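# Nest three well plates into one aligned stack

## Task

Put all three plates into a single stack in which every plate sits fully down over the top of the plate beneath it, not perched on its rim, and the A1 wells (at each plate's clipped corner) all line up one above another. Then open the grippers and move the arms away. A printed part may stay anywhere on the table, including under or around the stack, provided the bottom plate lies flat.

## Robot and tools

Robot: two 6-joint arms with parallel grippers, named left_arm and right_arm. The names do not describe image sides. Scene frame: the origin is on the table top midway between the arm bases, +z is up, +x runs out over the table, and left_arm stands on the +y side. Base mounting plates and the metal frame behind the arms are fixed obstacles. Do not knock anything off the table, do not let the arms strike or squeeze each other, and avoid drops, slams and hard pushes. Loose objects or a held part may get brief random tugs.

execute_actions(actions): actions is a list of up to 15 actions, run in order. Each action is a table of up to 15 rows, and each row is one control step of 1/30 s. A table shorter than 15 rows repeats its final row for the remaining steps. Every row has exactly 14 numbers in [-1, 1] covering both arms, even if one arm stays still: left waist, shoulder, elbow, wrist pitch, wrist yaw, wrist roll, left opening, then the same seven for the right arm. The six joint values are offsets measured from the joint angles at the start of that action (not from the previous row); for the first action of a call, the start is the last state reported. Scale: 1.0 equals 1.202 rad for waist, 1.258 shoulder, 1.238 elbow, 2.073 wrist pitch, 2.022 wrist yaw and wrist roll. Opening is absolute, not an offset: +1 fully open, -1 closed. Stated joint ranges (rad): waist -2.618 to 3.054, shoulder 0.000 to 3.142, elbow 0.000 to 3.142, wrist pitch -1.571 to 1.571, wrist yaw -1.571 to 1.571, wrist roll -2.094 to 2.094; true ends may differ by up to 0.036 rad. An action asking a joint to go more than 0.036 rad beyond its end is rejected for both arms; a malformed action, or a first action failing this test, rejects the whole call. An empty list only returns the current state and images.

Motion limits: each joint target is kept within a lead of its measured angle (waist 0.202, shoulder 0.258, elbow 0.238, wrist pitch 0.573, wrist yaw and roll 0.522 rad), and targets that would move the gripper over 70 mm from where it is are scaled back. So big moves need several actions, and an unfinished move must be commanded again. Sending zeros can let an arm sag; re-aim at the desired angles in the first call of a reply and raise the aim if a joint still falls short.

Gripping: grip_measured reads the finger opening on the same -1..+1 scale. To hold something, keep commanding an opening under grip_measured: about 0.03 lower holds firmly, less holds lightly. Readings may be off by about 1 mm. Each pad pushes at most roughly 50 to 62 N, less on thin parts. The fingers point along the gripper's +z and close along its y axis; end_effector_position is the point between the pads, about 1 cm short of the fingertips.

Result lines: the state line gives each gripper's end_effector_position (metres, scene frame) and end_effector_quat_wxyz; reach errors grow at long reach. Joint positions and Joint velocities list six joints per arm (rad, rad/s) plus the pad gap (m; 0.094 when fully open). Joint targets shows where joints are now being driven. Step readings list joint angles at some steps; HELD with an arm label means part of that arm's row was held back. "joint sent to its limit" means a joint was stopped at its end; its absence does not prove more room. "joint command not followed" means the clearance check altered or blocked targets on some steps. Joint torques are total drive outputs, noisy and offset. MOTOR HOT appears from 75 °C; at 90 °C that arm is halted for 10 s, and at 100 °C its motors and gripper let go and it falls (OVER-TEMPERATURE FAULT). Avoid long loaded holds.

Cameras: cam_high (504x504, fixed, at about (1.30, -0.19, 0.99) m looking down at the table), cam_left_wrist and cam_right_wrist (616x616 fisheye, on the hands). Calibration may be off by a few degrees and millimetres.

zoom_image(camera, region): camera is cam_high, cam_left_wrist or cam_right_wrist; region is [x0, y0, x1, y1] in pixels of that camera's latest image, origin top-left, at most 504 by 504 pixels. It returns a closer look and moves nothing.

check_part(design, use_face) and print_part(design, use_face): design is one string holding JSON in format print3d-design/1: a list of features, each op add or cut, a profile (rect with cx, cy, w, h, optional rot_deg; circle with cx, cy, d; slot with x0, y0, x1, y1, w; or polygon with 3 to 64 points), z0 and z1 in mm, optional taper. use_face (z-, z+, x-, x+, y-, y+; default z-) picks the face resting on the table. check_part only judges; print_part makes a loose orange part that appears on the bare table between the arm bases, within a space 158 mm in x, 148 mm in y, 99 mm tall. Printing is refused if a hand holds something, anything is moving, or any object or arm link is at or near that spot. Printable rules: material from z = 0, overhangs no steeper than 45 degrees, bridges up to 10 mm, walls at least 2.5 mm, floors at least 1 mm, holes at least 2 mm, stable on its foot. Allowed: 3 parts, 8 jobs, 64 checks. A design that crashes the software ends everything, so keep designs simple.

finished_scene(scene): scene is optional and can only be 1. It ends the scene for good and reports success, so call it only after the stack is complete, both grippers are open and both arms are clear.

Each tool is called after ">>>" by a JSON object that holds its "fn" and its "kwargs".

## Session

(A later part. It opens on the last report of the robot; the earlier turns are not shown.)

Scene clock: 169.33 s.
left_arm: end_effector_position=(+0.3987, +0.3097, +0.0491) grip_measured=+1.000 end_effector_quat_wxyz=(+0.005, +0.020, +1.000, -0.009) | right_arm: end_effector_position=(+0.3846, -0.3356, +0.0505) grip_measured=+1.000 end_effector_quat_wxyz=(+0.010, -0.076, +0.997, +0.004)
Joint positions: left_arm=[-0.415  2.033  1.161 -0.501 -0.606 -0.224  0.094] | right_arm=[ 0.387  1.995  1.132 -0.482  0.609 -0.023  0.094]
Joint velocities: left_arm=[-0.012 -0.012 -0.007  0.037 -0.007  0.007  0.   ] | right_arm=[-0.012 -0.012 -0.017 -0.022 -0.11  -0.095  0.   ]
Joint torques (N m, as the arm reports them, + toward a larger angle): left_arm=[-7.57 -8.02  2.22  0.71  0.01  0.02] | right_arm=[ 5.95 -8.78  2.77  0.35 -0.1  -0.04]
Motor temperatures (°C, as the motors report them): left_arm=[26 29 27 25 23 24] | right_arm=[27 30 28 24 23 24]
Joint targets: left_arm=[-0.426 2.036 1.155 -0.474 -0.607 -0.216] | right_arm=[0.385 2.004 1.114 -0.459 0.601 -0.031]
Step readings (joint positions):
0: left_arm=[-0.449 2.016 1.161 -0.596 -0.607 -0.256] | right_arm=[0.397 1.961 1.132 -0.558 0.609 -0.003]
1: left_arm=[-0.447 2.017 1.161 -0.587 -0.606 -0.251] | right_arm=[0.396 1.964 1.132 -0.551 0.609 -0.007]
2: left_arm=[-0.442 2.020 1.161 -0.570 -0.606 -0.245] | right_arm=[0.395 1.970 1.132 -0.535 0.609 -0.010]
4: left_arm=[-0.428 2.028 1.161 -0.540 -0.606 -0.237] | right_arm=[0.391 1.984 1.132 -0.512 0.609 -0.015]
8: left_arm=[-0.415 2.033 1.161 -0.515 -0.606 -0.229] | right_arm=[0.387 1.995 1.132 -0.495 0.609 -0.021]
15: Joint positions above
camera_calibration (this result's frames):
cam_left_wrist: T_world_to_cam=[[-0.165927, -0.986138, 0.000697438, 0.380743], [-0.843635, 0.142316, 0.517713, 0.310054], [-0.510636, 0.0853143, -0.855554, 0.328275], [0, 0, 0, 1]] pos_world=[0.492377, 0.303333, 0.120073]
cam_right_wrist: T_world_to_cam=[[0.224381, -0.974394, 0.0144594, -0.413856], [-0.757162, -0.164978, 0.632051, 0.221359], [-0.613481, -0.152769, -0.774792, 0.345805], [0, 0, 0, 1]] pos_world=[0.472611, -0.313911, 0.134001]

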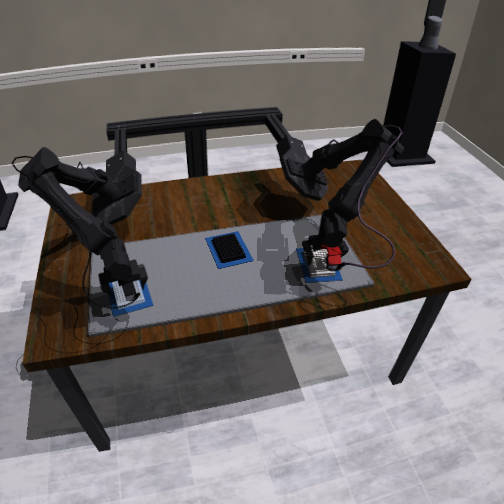

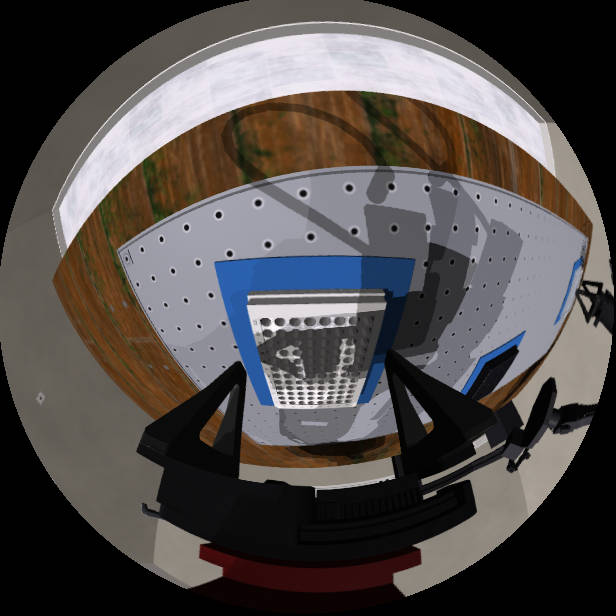

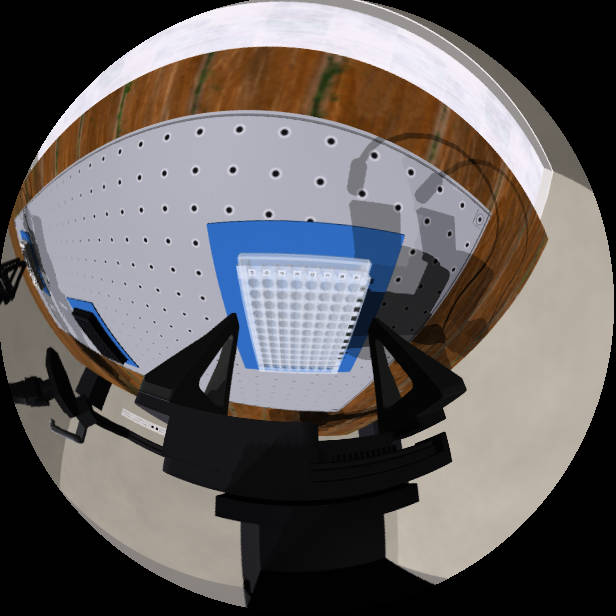

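>>> {"fn": "execute_actions", "kwargs": {"actions": [[[0.001,0.01,-0.066,0.05,0,0.046,1,-0.016,0.016,-0.063,0.045,-0.004,-0.018,1]]]}}

Scene clock: 181.67 s.
left_arm: end_effector_position=(+0.3764, +0.3072, +0.0322) grip_measured=+1.000 end_effector_quat_wxyz=(-0.005, +0.065, +0.998, -0.005) | right_arm: end_effector_position=(+0.3717, -0.3358, +0.0358) grip_measured=+1.000 end_effector_quat_wxyz=(+0.005, -0.083, +0.997, +0.002)
Joint positions: left_arm=[-0.407  2.049  1.079 -0.425 -0.607 -0.14   0.094] | right_arm=[ 0.368  2.008  1.075 -0.413  0.609 -0.052  0.094]
Joint velocities: left_arm=[-0.002 -0.017 -0.002  0.007 -0.066 -0.007  0.   ] | right_arm=[-0.017 -0.012 -0.002  0.007 -0.022  0.007  0.   ]
Joint torques (N m, as the arm reports them, + toward a larger angle): left_arm=[-6.89 -8.42  2.26  0.68  0.02  0.02] | right_arm=[ 5.97 -8.61  2.4   0.23 -0.09 -0.05]
Motor temperatures (°C, as the motors report them): left_arm=[27 28 26 25 23 24] | right_arm=[27 29 27 24 23 24]
Joint targets: left_arm=[-0.414 2.045 1.079 -0.398 -0.607 -0.131] | right_arm=[0.368 2.016 1.054 -0.389 0.601 -0.060]
Step readings (joint positions):
0: left_arm=[-0.415 2.033 1.161 -0.498 -0.606 -0.222] | right_arm=[0.387 1.995 1.132 -0.479 0.609 -0.024]
1: left_arm=[-0.414 2.033 1.150 -0.481 -0.607 -0.210] | right_arm=[0.386 1.995 1.125 -0.466 0.609 -0.029]
2: left_arm=[-0.413 2.033 1.134 -0.458 -0.607 -0.196] | right_arm=[0.383 1.995 1.114 -0.448 0.609 -0.033]
4: left_arm=[-0.410 2.038 1.102 -0.442 -0.607 -0.175] | right_arm=[0.376 2.000 1.092 -0.432 0.609 -0.041]
8: left_arm=[-0.407 2.049 1.079 -0.442 -0.607 -0.152] | right_arm=[0.368 2.008 1.075 -0.428 0.609 -0.048]
15: Joint positions above
camera_calibration (this result's frames):
cam_left_wrist: T_world_to_cam=[[-0.253831, -0.967244, -0.00291804, 0.401971], [-0.81722, 0.212845, 0.535582, 0.268108], [-0.517417, 0.138332, -0.844478, 0.288618], [0, 0, 0, 1]] pos_world=[0.470472, 0.291813, 0.101311]
cam_right_wrist: T_world_to_cam=[[0.238116, -0.971076, 0.0176947, -0.414988], [-0.748292, -0.171812, 0.640734, 0.215011], [-0.619161, -0.16581, -0.767559, 0.323948], [0, 0, 0, 1]] pos_world=[0.460282, -0.31233, 0.118227]

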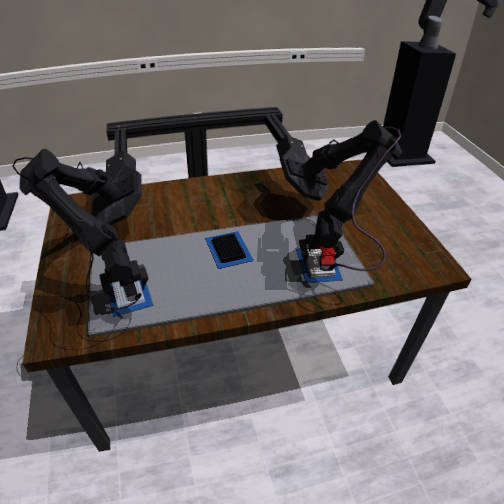

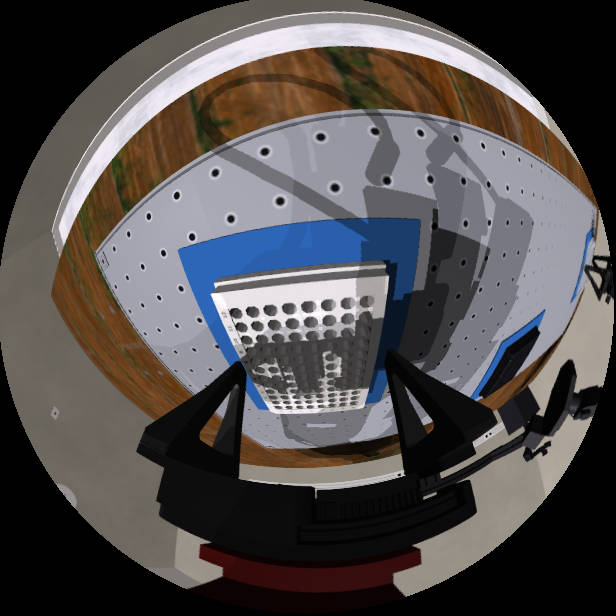

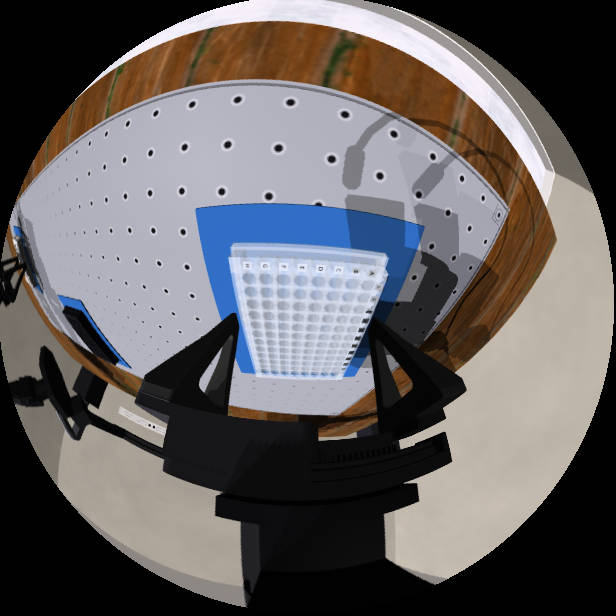

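>>> {"fn": "execute_actions", "kwargs": {"actions": [[[0.008,0.004,0,0.015,0,-0.024,1,-0.02,0.018,-0.018,0.025,-0.004,-0.003,1]]]}}

Scene clock: 189.33 s.
left_arm: end_effector_position=(+0.3775, +0.3125, +0.0287) grip_measured=+1.000 end_effector_quat_wxyz=(-0.007, +0.036, +0.999, -0.003) | right_arm: end_effector_position=(+0.3735, -0.3401, +0.0294) grip_measured=+1.000 end_effector_quat_wxyz=(+0.005, -0.071, +0.997, +0.001)
Joint positions: left_arm=[-0.389  2.049  1.079 -0.418 -0.607 -0.18   0.094] | right_arm=[ 0.347  2.016  1.075 -0.389  0.605 -0.054  0.094]
Joint velocities: left_arm=[ 0.007  0.012  0.017 -0.022 -0.007 -0.037  0.   ] | right_arm=[ 0.012  0.007 -0.017 -0.066  0.022 -0.007  0.   ]
Joint torques (N m, as the arm reports them, + toward a larger angle): left_arm=[-7.02 -7.59  2.27  0.67  0.01 -0.1 ] | right_arm=[ 5.88 -8.24  2.19  0.36 -0.07 -0.06]
Motor temperatures (°C, as the motors report them): left_arm=[27 28 26 25 23 24] | right_arm=[27 29 27 23 23 24]
Joint targets: left_arm=[-0.397 2.055 1.079 -0.394 -0.607 -0.189] | right_arm=[0.343 2.030 1.052 -0.361 0.601 -0.058]
Step readings (joint positions):
0: left_arm=[-0.407 2.049 1.079 -0.421 -0.607 -0.137] | right_arm=[0.368 2.008 1.075 -0.409 0.609 -0.054]
1: left_arm=[-0.406 2.049 1.079 -0.421 -0.607 -0.143] | right_arm=[0.366 2.008 1.075 -0.407 0.608 -0.054]
2: left_arm=[-0.403 2.049 1.079 -0.420 -0.607 -0.151] | right_arm=[0.362 2.010 1.075 -0.401 0.608 -0.054]
4: left_arm=[-0.396 2.049 1.079 -0.419 -0.607 -0.163] | right_arm=[0.352 2.015 1.075 -0.392 0.608 -0.054]
8: left_arm=[-0.389 2.049 1.079 -0.418 -0.607 -0.174] | right_arm=[0.347 2.016 1.075 -0.389 0.605 -0.054]
15: Joint positions above
camera_calibration (this result's frames):
cam_left_wrist: T_world_to_cam=[[-0.196768, -0.980429, -0.00649857, 0.39014], [-0.826212, 0.162241, 0.539492, 0.288907], [-0.527879, 0.111524, -0.841966, 0.297724], [0, 0, 0, 1]] pos_world=[0.472628, 0.302429, 0.0973461]
cam_right_wrist: T_world_to_cam=[[0.214392, -0.976564, 0.0189439, -0.412606], [-0.752841, -0.152857, 0.640207, 0.227856], [-0.622308, -0.151517, -0.767969, 0.325495], [0, 0, 0, 1]] pos_world=[0.462557, -0.318788, 0.111911]

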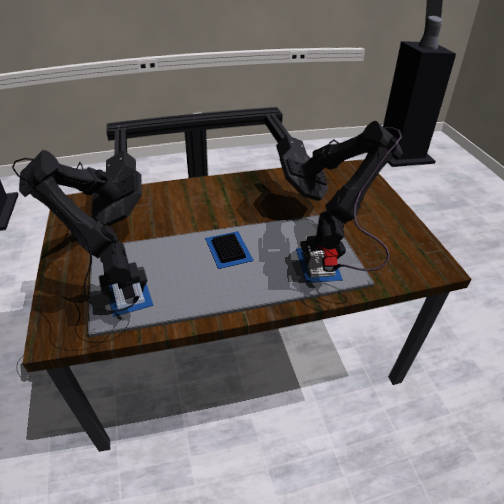

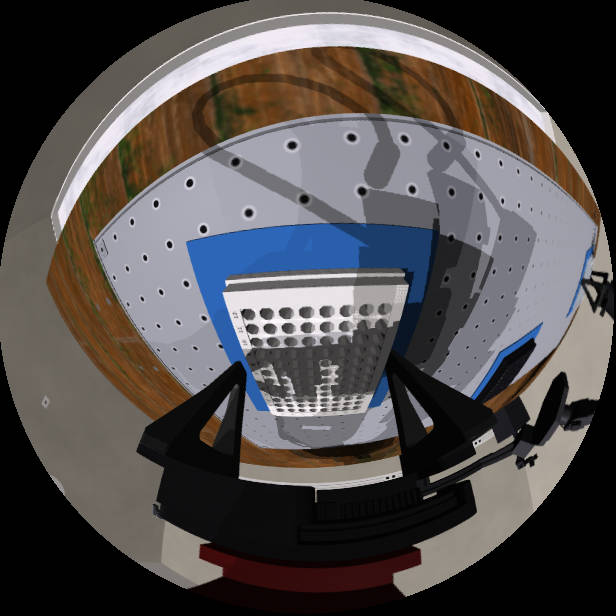

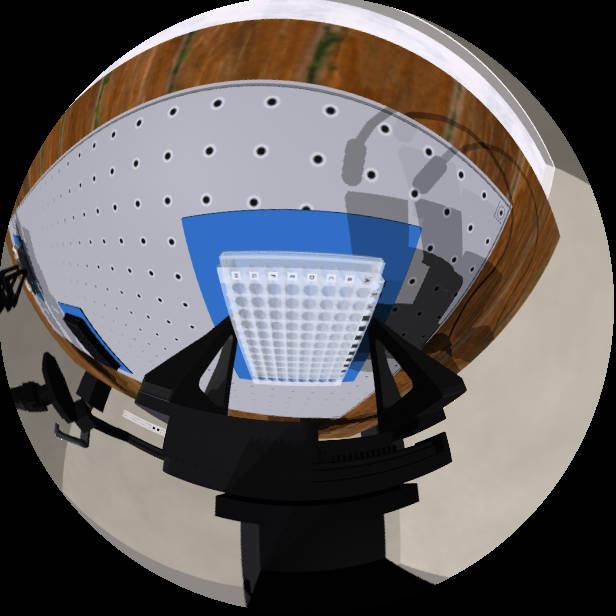

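>>> {"fn": "execute_actions", "kwargs": {"actions": [[[-0.007,0.022,0,0.022,0,0,1,0,0,0,0,0,0,0.78]],[[-0.007,0,0,0.01,0,0,0.78,0,0,0,0,0,0,0.7]],[[-0.007,0,0,0.01,0,0,0.7,0,0,0,0,0,0,0.7]]]}}

Scene clock: 198.73 s.
left_arm: end_effector_position=(+0.3750, +0.3079, +0.0224) grip_measured=+0.775 end_effector_quat_wxyz=(-0.010, +0.037, +0.999, -0.005) | right_arm: end_effector_position=(+0.3736, -0.3408, +0.0294) grip_measured=+0.775 end_effector_quat_wxyz=(+0.005, -0.071, +0.997, -0.001)
Joint positions: left_arm=[-0.389  2.074  1.079 -0.4   -0.603 -0.182  0.083] | right_arm=[ 0.347  2.016  1.075 -0.389  0.609 -0.054  0.083]
Joint velocities: left_arm=[-0.012 -0.002 -0.007  0.007 -0.037  0.022 -0.001] | right_arm=[0.007 0.007 0.012 0.022 0.007 0.007 0.001]
Joint torques (N m, as the arm reports them, + toward a larger angle): left_arm=[-7.09 -8.13  2.19  0.63  0.02 -0.03] | right_arm=[ 6.   -9.52  3.67  0.12 -0.01 -0.01]
Motor temperatures (°C, as the motors report them): left_arm=[27 28 26 25 23 24] | right_arm=[27 29 27 23 23 24]
Joint targets: left_arm=[-0.398 2.074 1.079 -0.379 -0.603 -0.182] | right_arm=[0.347 2.016 1.075 -0.389 0.609 -0.054]
Step readings (joint positions; steps 1 to 15: 1st action; 16 to 30: 2nd action; 31 to 45: 3rd action):
0: left_arm=[-0.389 2.049 1.079 -0.418 -0.607 -0.182] | right_arm=[0.347 2.016 1.075 -0.389 0.605 -0.054]
1: left_arm=[-0.389 2.052 1.079 -0.416 -0.607 -0.182] | right_arm=[0.347 2.016 1.075 -0.389 0.606 -0.054]
2: left_arm=[-0.389 2.056 1.079 -0.410 -0.607 -0.182] | right_arm=[0.347 2.016 1.075 -0.389 0.608 -0.054]
4: left_arm=[-0.389 2.066 1.079 -0.403 -0.607 -0.182] | right_arm=[0.347 2.016 1.075 -0.389 0.609 -0.054]
8: left_arm=[-0.389 2.074 1.079 -0.400 -0.607 -0.182] | right_arm=[0.347 2.016 1.075 -0.389 0.609 -0.054]
15: left_arm=[-0.389 2.074 1.079 -0.400 -0.607 -0.182] | right_arm=[0.347 2.016 1.075 -0.389 0.609 -0.054]
16: left_arm=[-0.389 2.074 1.079 -0.400 -0.606 -0.182] | right_arm=[0.347 2.016 1.075 -0.389 0.609 -0.054]
17: left_arm=[-0.389 2.074 1.079 -0.400 -0.604 -0.182] | right_arm=[0.347 2.016 1.075 -0.389 0.609 -0.054]
19: left_arm=[-0.389 2.074 1.079 -0.400 -0.603 -0.182] | right_arm=[0.347 2.016 1.075 -0.389 0.609 -0.054]
23: left_arm=[-0.389 2.074 1.079 -0.400 -0.603 -0.182] | right_arm=[0.347 2.016 1.075 -0.389 0.609 -0.054]
30: left_arm=[-0.389 2.074 1.079 -0.400 -0.603 -0.182] | right_arm=[0.347 2.016 1.075 -0.389 0.609 -0.054]
31: left_arm=[-0.389 2.074 1.079 -0.400 -0.603 -0.182] | right_arm=[0.347 2.016 1.075 -0.389 0.609 -0.054]
32: left_arm=[-0.389 2.074 1.079 -0.400 -0.603 -0.182] | right_arm=[0.347 2.016 1.075 -0.389 0.609 -0.054]
34: left_arm=[-0.389 2.074 1.079 -0.400 -0.603 -0.182] | right_arm=[0.347 2.016 1.075 -0.389 0.609 -0.054]
38: left_arm=[-0.389 2.074 1.079 -0.400 -0.603 -0.182] | right_arm=[0.347 2.016 1.075 -0.389 0.609 -0.054]
45: Joint positions above
camera_calibration (this result's frames):
cam_left_wrist: T_world_to_cam=[[-0.198702, -0.980055, -0.00293347, 0.385563], [-0.82275, 0.165181, 0.543873, 0.28866], [-0.532541, 0.110482, -0.839163, 0.293631], [0, 0, 0, 1]] pos_world=[0.470478, 0.29775, 0.0905412]
cam_right_wrist: T_world_to_cam=[[0.214345, -0.976494, 0.0227267, -0.41335], [-0.753063, -0.150393, 0.640529, 0.228712], [-0.622055, -0.154409, -0.767597, 0.324339], [0, 0, 0, 1]] pos_world=[0.46259, -0.319156, 0.111859]

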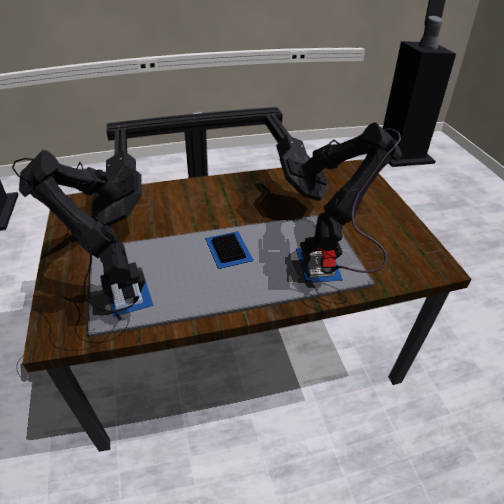

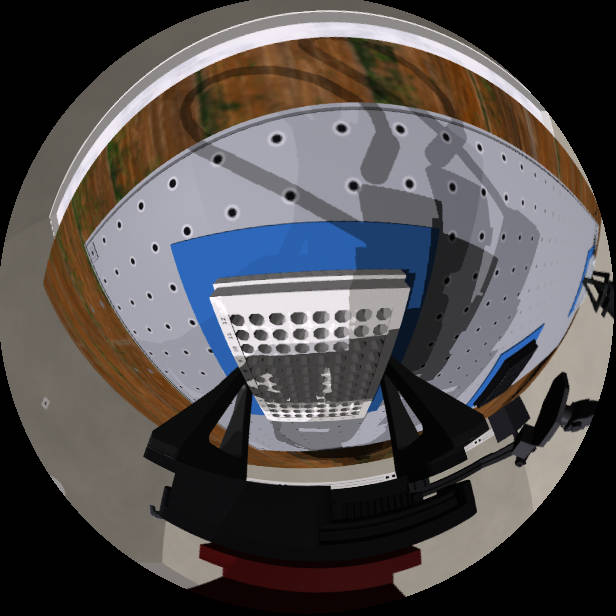

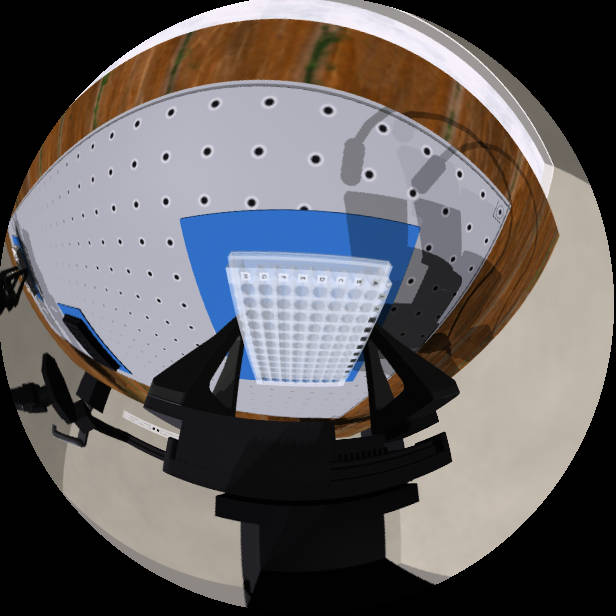

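>>> {"fn": "execute_actions", "kwargs": {"actions": [[[-0.05,-0.103,0.048,-0.106,0,0,0.73,0.067,-0.08,0.05,-0.109,0,0,0.73]],[[-0.05,-0.103,0.048,-0.106,0,0,0.73,0.067,-0.08,0.05,-0.109,0,0,0.73]]]}}

Scene clock: 206.67 s.
left_arm: end_effector_position=(+0.3843, +0.3373, +0.1190) grip_measured=+0.775 end_effector_quat_wxyz=(-0.010, +0.087, +0.996, -0.013) | right_arm: end_effector_position=(+0.3671, -0.3438, +0.1227) grip_measured=+0.775 end_effector_quat_wxyz=(+0.001, -0.162, +0.987, +0.012)
Joint positions: left_arm=[-0.476  1.826  1.18  -0.803 -0.6   -0.182  0.083] | right_arm=[ 0.494  1.816  1.16  -0.786  0.61  -0.054  0.083]
Joint velocities: left_arm=[-0.007 -0.012 -0.012 -0.081 -0.007 -0.066  0.001] | right_arm=[-0.002 -0.012  0.002 -0.022 -0.022 -0.007  0.001]
Joint torques (N m, as the arm reports them, + toward a larger angle): left_arm=[-7.29 -7.76  3.9   0.41  0.03 -0.03] | right_arm=[ 6.21 -8.45  5.87 -0.04 -0.02 -0.01]
Motor temperatures (°C, as the motors report them): left_arm=[27 28 26 25 23 24] | right_arm=[27 30 27 23 23 24]
Joint targets: left_arm=[-0.493 1.821 1.190 -0.821 -0.601 -0.182] | right_arm=[0.501 1.816 1.180 -0.813 0.609 -0.054]
Step readings (joint positions; steps 1 to 15: 1st action; 16 to 30: 2nd action):
0: left_arm=[-0.389 2.074 1.079 -0.400 -0.603 -0.182] | right_arm=[0.347 2.016 1.075 -0.389 0.609 -0.054]
1: left_arm=[-0.393 2.065 1.085 -0.424 -0.601 -0.182] | right_arm=[0.352 2.009 1.080 -0.412 0.609 -0.054]
2: left_arm=[-0.399 2.046 1.090 -0.469 -0.601 -0.182] | right_arm=[0.362 1.992 1.083 -0.454 0.609 -0.054]
4: left_arm=[-0.417 1.996 1.101 -0.533 -0.601 -0.182] | right_arm=[0.393 1.951 1.091 -0.516 0.609 -0.054]
8: left_arm=[-0.432 1.950 1.129 -0.566 -0.601 -0.182] | right_arm=[0.421 1.916 1.117 -0.553 0.609 -0.054]
15: left_arm=[-0.432 1.950 1.130 -0.601 -0.601 -0.182] | right_arm=[0.421 1.916 1.118 -0.587 0.609 -0.054]
16: left_arm=[-0.435 1.941 1.135 -0.624 -0.600 -0.182] | right_arm=[0.426 1.909 1.122 -0.609 0.610 -0.054]
17: left_arm=[-0.442 1.923 1.139 -0.667 -0.599 -0.182] | right_arm=[0.437 1.894 1.125 -0.650 0.610 -0.054]
19: left_arm=[-0.461 1.873 1.151 -0.731 -0.599 -0.182] | right_arm=[0.468 1.852 1.134 -0.712 0.610 -0.054]
23: left_arm=[-0.476 1.826 1.179 -0.770 -0.599 -0.182] | right_arm=[0.494 1.816 1.159 -0.754 0.610 -0.054]
30: Joint positions above
camera_calibration (this result's frames):
cam_left_wrist: T_world_to_cam=[[-0.297025, -0.95475, 0.0151441, 0.443682], [-0.801008, 0.257766, 0.540317, 0.199778], [-0.519771, 0.148357, -0.841325, 0.358988], [0, 0, 0, 1]] pos_world=[0.4784, 0.318851, 0.187363]
cam_right_wrist: T_world_to_cam=[[0.388285, -0.921534, -0.00322524, -0.45878], [-0.704962, -0.299284, 0.643007, 0.0944379], [-0.593518, -0.247396, -0.765854, 0.34875], [0, 0, 0, 1]] pos_world=[0.451702, -0.308238, 0.204887]

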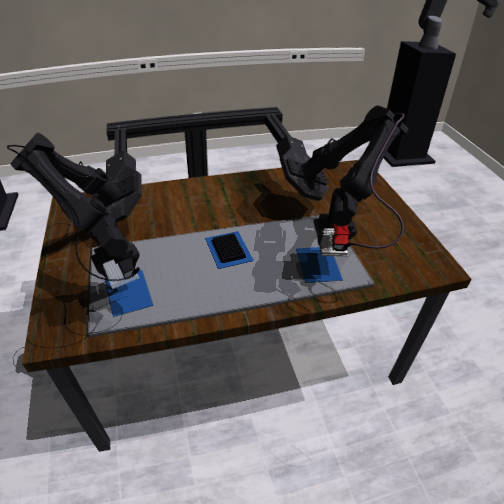

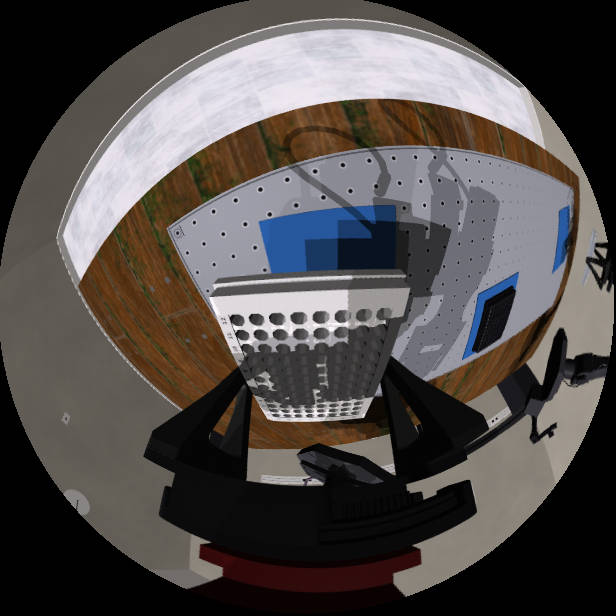

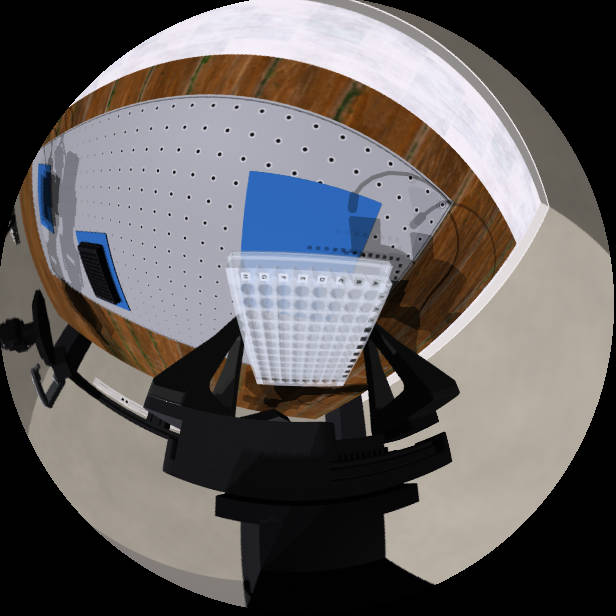

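>>> {"fn": "execute_actions", "kwargs": {"actions": [[[-0.198,0.19,0.085,-0.003,0.014,-0.198,0.73,0.006,0,0.016,-0.01,0,0,0.73]],[[-0.198,0.19,0.085,-0.003,0.014,-0.198,0.73,0,0,0,0,0,0,0.73]],[[-0.198,0.19,0.085,-0.003,0.014,-0.198,0.73,0,0,0,0,0,0,0.73]]]}}

Scene clock: 221.43 s.
left_arm: end_effector_position=(+0.1991, +0.0688, +0.0877) grip_measured=+0.775 end_effector_quat_wxyz=(-0.044, -0.050, +0.998, +0.007) | right_arm: end_effector_position=(+0.3655, -0.3443, +0.1227) grip_measured=+0.775 end_effector_quat_wxyz=(-0.002, -0.164, +0.986, +0.012)
Joint positions: left_arm=[-1.167  2.616  1.446 -0.797 -0.473 -1.307  0.083] | right_arm=[ 0.494  1.816  1.16  -0.793  0.61  -0.054  0.083]
Joint velocities: left_arm=[ 0.168  0.002 -0.002  0.007  0.037 -0.183  0.001] | right_arm=[-0.017 -0.007 -0.007  0.007 -0.022 -0.037 -0.   ]
Joint torques (N m, as the arm reports them, + toward a larger angle): left_arm=[ -8.33 -12.06   4.48   0.33  -0.1   -0.09] | right_arm=[ 5.56 -8.37  4.7   0.09 -0.02 -0.01]
Motor temperatures (°C, as the motors report them): left_arm=[27 28 27 25 23 24] | right_arm=[27 29 28 23 23 24]
Joint targets: left_arm=[-1.172 2.591 1.461 -0.808 -0.490 -1.333] | right_arm=[0.494 1.816 1.160 -0.793 0.610 -0.054]
Step readings (joint positions; steps 1 to 15: 1st action; 16 to 30: 2nd action; 31 to 45: 3rd action):
0: left_arm=[-0.476 1.826 1.180 -0.811 -0.600 -0.182] | right_arm=[0.494 1.816 1.160 -0.793 0.610 -0.054]
1: left_arm=[-0.488 1.845 1.192 -0.825 -0.605 -0.225] | right_arm=[0.494 1.816 1.160 -0.793 0.610 -0.054]
2: left_arm=[-0.511 1.882 1.219 -0.832 -0.613 -0.279] | right_arm=[0.494 1.816 1.160 -0.793 0.610 -0.054]
4: left_arm=[-0.587 1.975 1.257 -0.814 -0.611 -0.369] | right_arm=[0.494 1.816 1.160 -0.793 0.610 -0.054]
8: left_arm=[-0.715 2.087 1.268 -0.802 -0.571 -0.488] | right_arm=[0.494 1.816 1.160 -0.793 0.610 -0.054]
15: left_arm=[-0.704 2.089 1.268 -0.804 -0.561 -0.558] | right_arm=[0.494 1.816 1.160 -0.793 0.610 -0.054]
16: left_arm=[-0.712 2.107 1.280 -0.817 -0.566 -0.601] | right_arm=[0.494 1.816 1.160 -0.793 0.610 -0.054]
17: left_arm=[-0.731 2.143 1.307 -0.824 -0.572 -0.653] | right_arm=[0.494 1.816 1.160 -0.793 0.610 -0.054]
19: left_arm=[-0.799 2.230 1.345 -0.808 -0.571 -0.741] | right_arm=[0.494 1.816 1.160 -0.793 0.610 -0.054]
23: left_arm=[-0.938 2.347 1.356 -0.799 -0.534 -0.862] | right_arm=[0.494 1.816 1.160 -0.793 0.610 -0.054]
30: left_arm=[-0.934 2.352 1.356 -0.802 -0.519 -0.933] | right_arm=[0.494 1.816 1.160 -0.793 0.610 -0.054]
31: left_arm=[-0.941 2.370 1.369 -0.814 -0.522 -0.976] | right_arm=[0.494 1.816 1.160 -0.793 0.610 -0.054]
32: left_arm=[-0.956 2.405 1.397 -0.820 -0.529 -1.028] | right_arm=[0.494 1.816 1.160 -0.793 0.610 -0.054]
34: left_arm=[-1.021 2.490 1.435 -0.803 -0.527 -1.114] | right_arm=[0.494 1.816 1.160 -0.793 0.610 -0.054]
38: left_arm=[-1.169 2.609 1.446 -0.794 -0.490 -1.237] | right_arm=[0.494 1.816 1.160 -0.793 0.610 -0.054]
45: Joint positions above
camera_calibration (this result's frames):
cam_left_wrist: T_world_to_cam=[[-0.0280872, -0.999369, -0.0217267, 0.0854827], [-0.798607, 0.00936191, 0.60178, 0.148766], [-0.601197, 0.0342534, -0.798367, 0.296464], [0, 0, 0, 1]] pos_world=[0.29944, 0.0738812, 0.14902]
cam_right_wrist: T_world_to_cam=[[0.392214, -0.919865, -0.00396272, -0.459356], [-0.700045, -0.301276, 0.647433, 0.0902205], [-0.596745, -0.251158, -0.762112, 0.347173], [0, 0, 0, 1]] pos_world=[0.450498, -0.308169, 0.204352]

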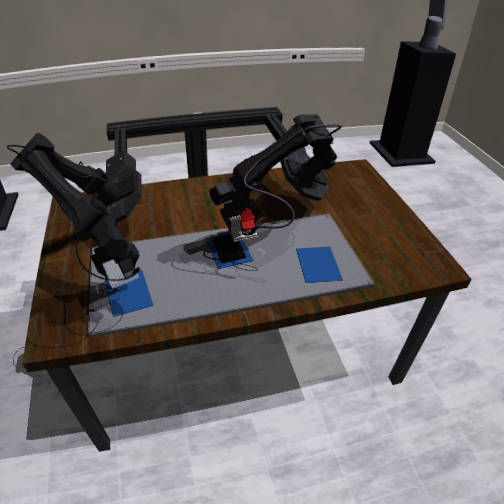

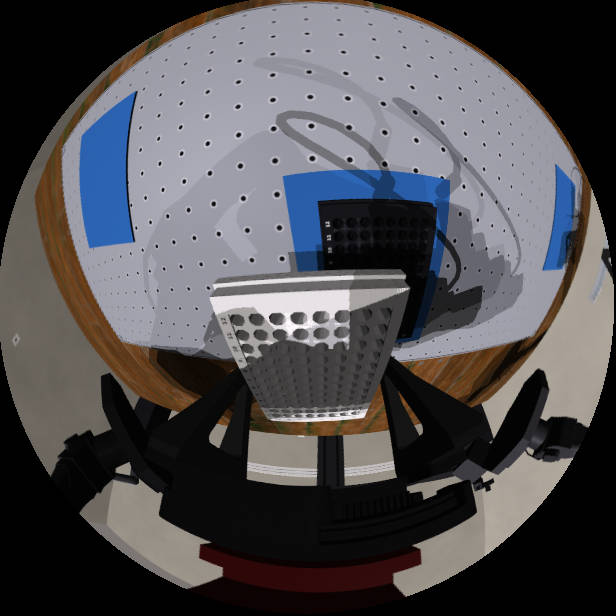

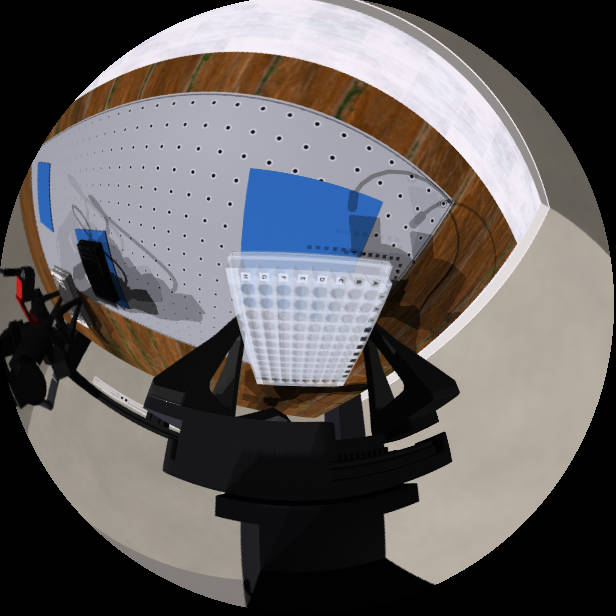

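>>> {"fn": "execute_actions", "kwargs": {"actions": [[[0.024,0.147,0.252,-0.018,-0.038,0.015,0.73,0,0,0.01,0,0,0,0.73]]]}}

Scene clock: 240.57 s.
left_arm: end_effector_position=(+0.2337, +0.0181, +0.0626) grip_measured=+0.775 end_effector_quat_wxyz=(-0.019, -0.074, +0.997, -0.006) | right_arm: end_effector_position=(+0.3698, -0.3427, +0.1229) grip_measured=+0.775 end_effector_quat_wxyz=(+0.006, -0.158, +0.987, +0.014)
Joint positions: left_arm=[-1.124  2.812  1.732 -0.816 -0.527 -1.285  0.083] | right_arm=[ 0.494  1.816  1.161 -0.774  0.607 -0.054  0.083]
Joint velocities: left_arm=[-0.007 -0.012 -0.007 -0.007 -0.007  0.037 -0.002] | right_arm=[ 0.007  0.007 -0.007  0.022  0.022 -0.007  0.   ]
Joint torques (N m, as the arm reports them, + toward a larger angle): left_arm=[ -9.11 -12.36   5.21   0.37  -0.21   0.02] | right_arm=[ 5.6  -8.39  5.54 -0.04  0.    0.  ]
Motor temperatures (°C, as the motors report them): left_arm=[27 31 27 25 23 24] | right_arm=[27 29 28 23 23 24]
Joint targets: left_arm=[-1.138 2.800 1.757 -0.834 -0.550 -1.277] | right_arm=[0.494 1.816 1.173 -0.793 0.609 -0.054]
Step readings (joint positions):
0: left_arm=[-1.158 2.616 1.446 -0.797 -0.474 -1.326] | right_arm=[0.494 1.816 1.161 -0.774 0.607 -0.054]
1: left_arm=[-1.156 2.641 1.484 -0.834 -0.479 -1.322] | right_arm=[0.494 1.816 1.161 -0.774 0.607 -0.054]
2: left_arm=[-1.153 2.691 1.562 -0.864 -0.492 -1.315] | right_arm=[0.494 1.816 1.161 -0.774 0.607 -0.054]
4: left_arm=[-1.140 2.780 1.689 -0.834 -0.504 -1.302] | right_arm=[0.494 1.816 1.161 -0.774 0.607 -0.054]
8: left_arm=[-1.126 2.812 1.732 -0.811 -0.518 -1.290] | right_arm=[0.494 1.816 1.161 -0.774 0.607 -0.054]
15: Joint positions above
camera_calibration (this result's frames):
cam_left_wrist: T_world_to_cam=[[0.0208421, -0.999782, -0.000886011, 0.0225512], [-0.828933, -0.0177759, 0.559066, 0.202254], [-0.55896, -0.0109177, -0.829123, 0.291863], [0, 0, 0, 1]] pos_world=[0.330325, 0.029328, 0.128937]
cam_right_wrist: T_world_to_cam=[[0.381261, -0.924456, -0.00461562, -0.457018], [-0.713223, -0.297315, 0.634757, 0.101319], [-0.588177, -0.238716, -0.772698, 0.352607], [0, 0, 0, 1]] pos_world=[0.453901, -0.308196, 0.206037]

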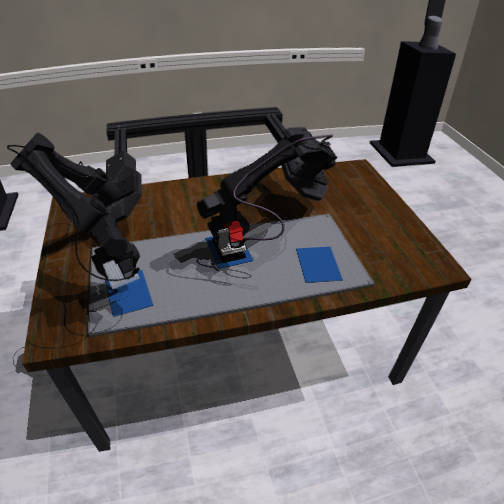

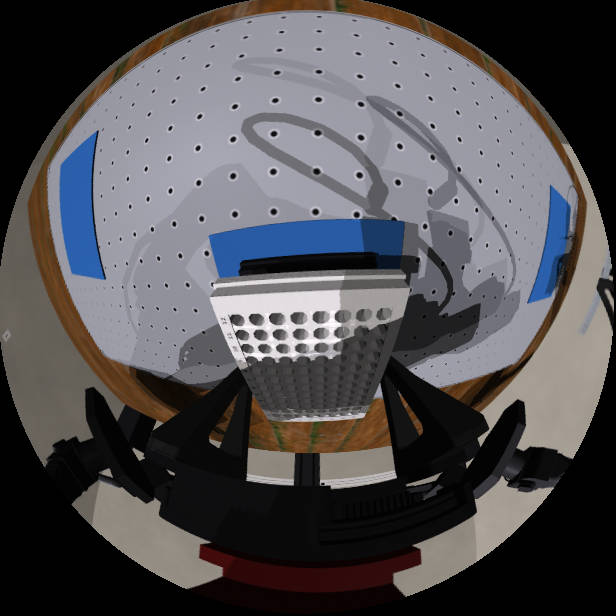

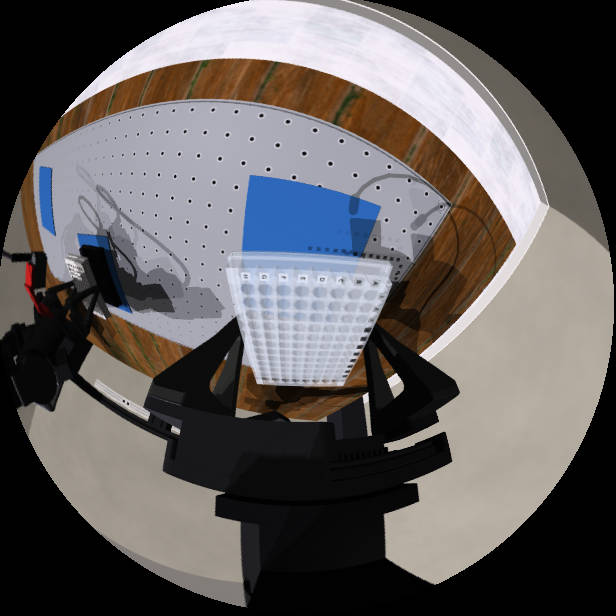

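>>> {"fn": "execute_actions", "kwargs": {"actions": [[[0.008,0.021,0,0.033,-0.015,0.015,0.73,0,0,0.01,0,0,0,0.73]]]}}

>>> {"fn": "zoom_image", "kwargs": {"camera": "cam_left_wrist", "region": [160, 200, 460, 440]}}

>>> {"fn": "zoom_image", "kwargs": {"camera": "cam_high", "region": [180, 200, 280, 280]}}

Scene clock: 253.73 s.
left_arm: end_effector_position=(+0.2357, +0.0159, +0.0461) grip_measured=+0.775 end_effector_quat_wxyz=(-0.017, -0.076, +0.997, -0.008) | right_arm: end_effector_position=(+0.3698, -0.3427, +0.1229) grip_measured=+0.775 end_effector_quat_wxyz=(+0.006, -0.158, +0.987, +0.014)
Joint positions: left_arm=[-1.102  2.844  1.732 -0.766 -0.536 -1.262  0.083] | right_arm=[ 0.494  1.816  1.161 -0.774  0.607 -0.054  0.083]
Joint velocities: left_arm=[ 0.007 -0.007 -0.002 -0.022  0.022  0.022  0.   ] | right_arm=[-0.007 -0.002 -0.002 -0.007 -0.007 -0.037 -0.   ]
Joint torques (N m, as the arm reports them, + toward a larger angle): left_arm=[ -9.09 -11.79   3.29   0.62  -0.2    0.04] | right_arm=[ 5.57 -8.38  5.58  0.12 -0.02  0.  ]
Motor temperatures (°C, as the motors report them): left_arm=[28 32 27 25 23 24] | right_arm=[27 29 28 23 23 24]
Joint targets: left_arm=[-1.115 2.839 1.732 -0.747 -0.557 -1.255] | right_arm=[0.494 1.816 1.173 -0.774 0.607 -0.054]
Step readings (joint positions):
0: left_arm=[-1.124 2.812 1.732 -0.817 -0.529 -1.283] | right_arm=[0.494 1.816 1.161 -0.774 0.607 -0.054]
1: left_arm=[-1.123 2.815 1.732 -0.814 -0.530 -1.280] | right_arm=[0.494 1.816 1.161 -0.774 0.607 -0.054]
2: left_arm=[-1.121 2.818 1.732 -0.802 -0.531 -1.276] | right_arm=[0.494 1.816 1.161 -0.774 0.607 -0.054]
4: left_arm=[-1.114 2.828 1.732 -0.785 -0.533 -1.271] | right_arm=[0.494 1.816 1.161 -0.774 0.607 -0.054]
8: left_arm=[-1.103 2.843 1.732 -0.773 -0.535 -1.265] | right_arm=[0.494 1.816 1.161 -0.774 0.607 -0.054]
15: Joint positions above
camera_calibration (this result's frames):
cam_left_wrist: T_world_to_cam=[[0.0256498, -0.999668, 0.00242844, 0.0189541], [-0.8308, -0.0199657, 0.556213, 0.213699], [-0.55598, -0.0162843, -0.831036, 0.278736], [0, 0, 0, 1]] pos_world=[0.332026, 0.0277535, 0.112732]
cam_right_wrist: T_world_to_cam=[[0.381261, -0.924456, -0.00461562, -0.457018], [-0.713223, -0.297315, 0.634757, 0.101319], [-0.588177, -0.238716, -0.772698, 0.352607], [0, 0, 0, 1]] pos_world=[0.453901, -0.308196, 0.206037]

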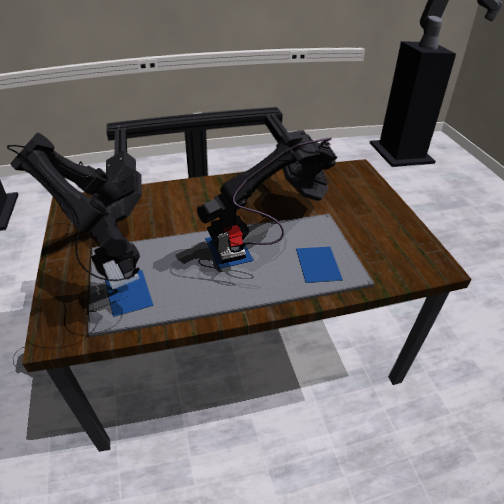

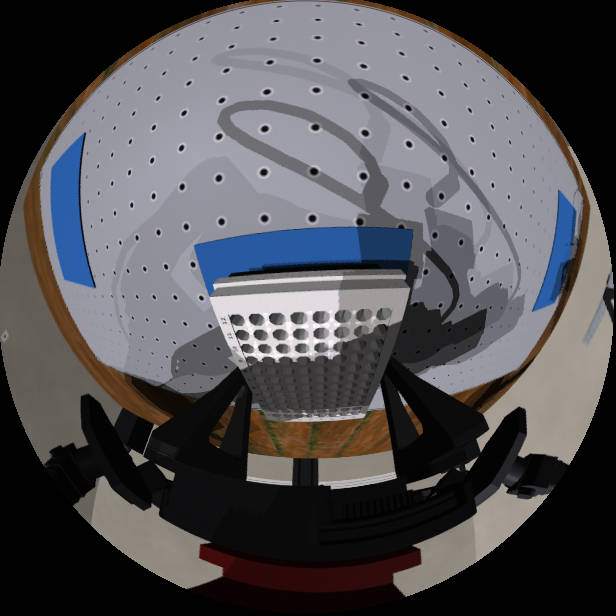

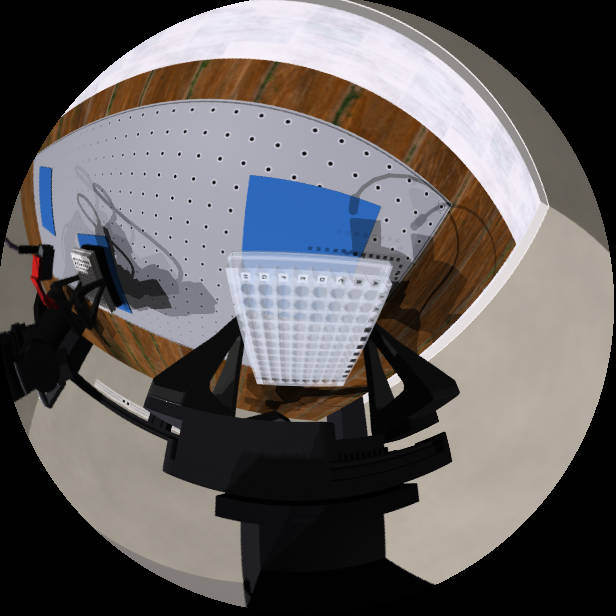

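Region (160, 200, 460, 440) of cam_left_wrist's 616x616 image, scaled by 1.680, with more detail than that image has; it fills the top 403 rows of this view, and the rest is white.

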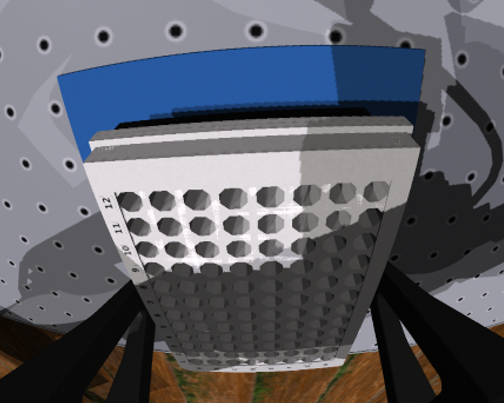

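Region (180, 200, 280, 280) of cam_high's 504x504 image, scaled by 5.040, with more detail than that image has; it fills the top 403 rows of this view, and the rest is white.

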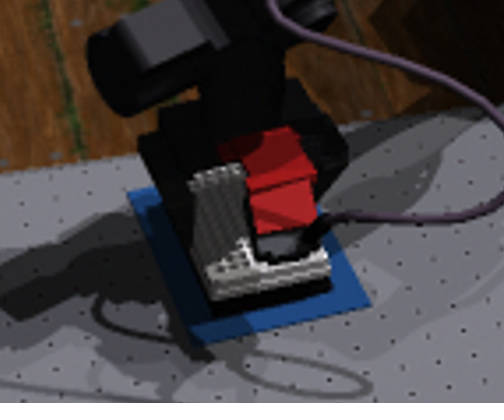

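>>> {"fn": "execute_actions", "kwargs": {"actions": [[[-0.024,-0.022,-0.038,0.018,-0.01,-0.003,0.73,0,0,0.01,0,0,0,0.73]]]}}

>>> {"fn": "zoom_image", "kwargs": {"camera": "cam_left_wrist", "region": [160, 200, 460, 440]}}

Scene clock: 267.97 s.
left_arm: end_effector_position=(+0.2276, +0.0225, +0.0412) grip_measured=+0.775 end_effector_quat_wxyz=(-0.018, -0.070, +0.997, -0.002) | right_arm: end_effector_position=(+0.3698, -0.3427, +0.1229) grip_measured=+0.775 end_effector_quat_wxyz=(+0.006, -0.158, +0.987, +0.014)
Joint positions: left_arm=[-1.105  2.838  1.689 -0.745 -0.538 -1.261  0.083] | right_arm=[ 0.494  1.816  1.161 -0.774  0.607 -0.054  0.083]
Joint velocities: left_arm=[ 0.022 -0.002 -0.002 -0.007 -0.081  0.037  0.   ] | right_arm=[ 0.012  0.007  0.002 -0.037 -0.066  0.022 -0.001]
Joint torques (N m, as the arm reports them, + toward a larger angle): left_arm=[-10.14 -13.19   2.97   0.6   -0.17  -0.09] | right_arm=[ 5.56 -8.4   5.55  0.11 -0.02  0.01]
Motor temperatures (°C, as the motors report them): left_arm=[28 33 27 25 23 24] | right_arm=[27 30 28 23 23 24]
Joint targets: left_arm=[-1.131 2.816 1.685 -0.729 -0.556 -1.268] | right_arm=[0.494 1.816 1.173 -0.774 0.607 -0.054]
Step readings (joint positions):
0: left_arm=[-1.102 2.844 1.732 -0.764 -0.537 -1.261] | right_arm=[0.494 1.816 1.161 -0.774 0.607 -0.054]
1: left_arm=[-1.102 2.843 1.726 -0.757 -0.537 -1.261] | right_arm=[0.494 1.816 1.161 -0.774 0.607 -0.054]
2: left_arm=[-1.102 2.840 1.715 -0.750 -0.537 -1.261] | right_arm=[0.494 1.816 1.161 -0.774 0.607 -0.054]
4: left_arm=[-1.103 2.838 1.700 -0.749 -0.538 -1.261] | right_arm=[0.494 1.816 1.161 -0.774 0.607 -0.054]
8: left_arm=[-1.105 2.838 1.689 -0.749 -0.538 -1.261] | right_arm=[0.494 1.816 1.161 -0.774 0.607 -0.054]
15: Joint positions above
camera_calibration (this result's frames):
cam_left_wrist: T_world_to_cam=[[0.0130281, -0.999865, -0.00996489, 0.0292156], [-0.829477, -0.0163721, 0.558301, 0.209393], [-0.558389, 0.000992062, -0.829579, 0.27039], [0, 0, 0, 1]] pos_world=[0.324289, 0.0323716, 0.107696]
cam_right_wrist: T_world_to_cam=[[0.381261, -0.924456, -0.00461562, -0.457018], [-0.713223, -0.297315, 0.634757, 0.101319], [-0.588177, -0.238716, -0.772698, 0.352607], [0, 0, 0, 1]] pos_world=[0.453901, -0.308196, 0.206037]

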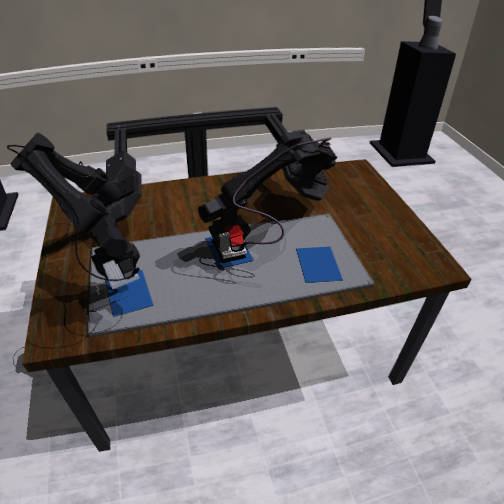

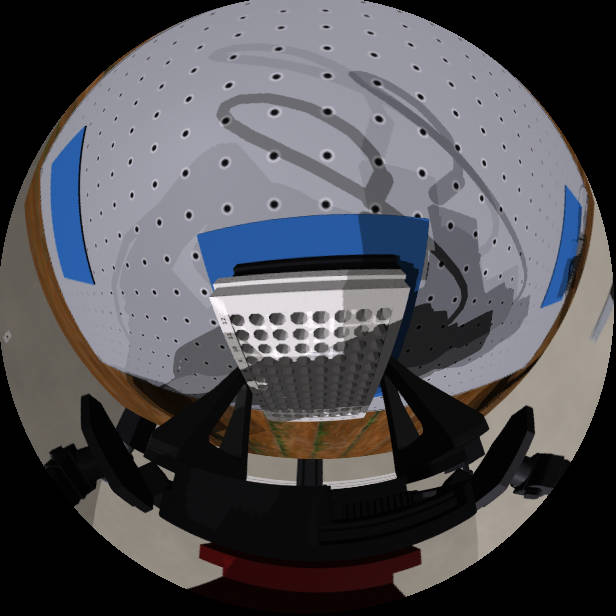

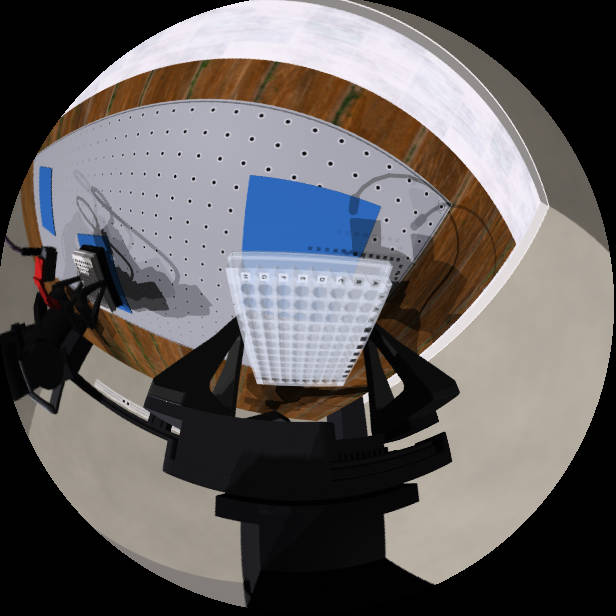

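Region (160, 200, 460, 440) of cam_left_wrist's 616x616 image, scaled by 1.680, with more detail than that image has; it fills the top 403 rows of this view, and the rest is white.

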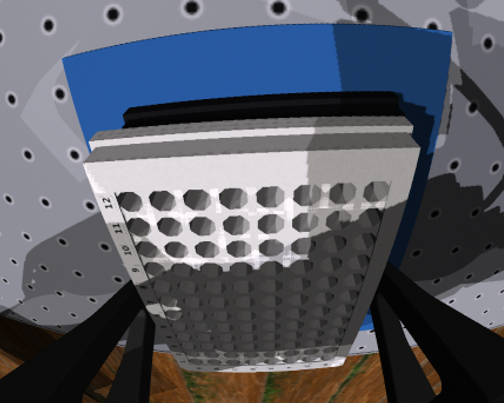

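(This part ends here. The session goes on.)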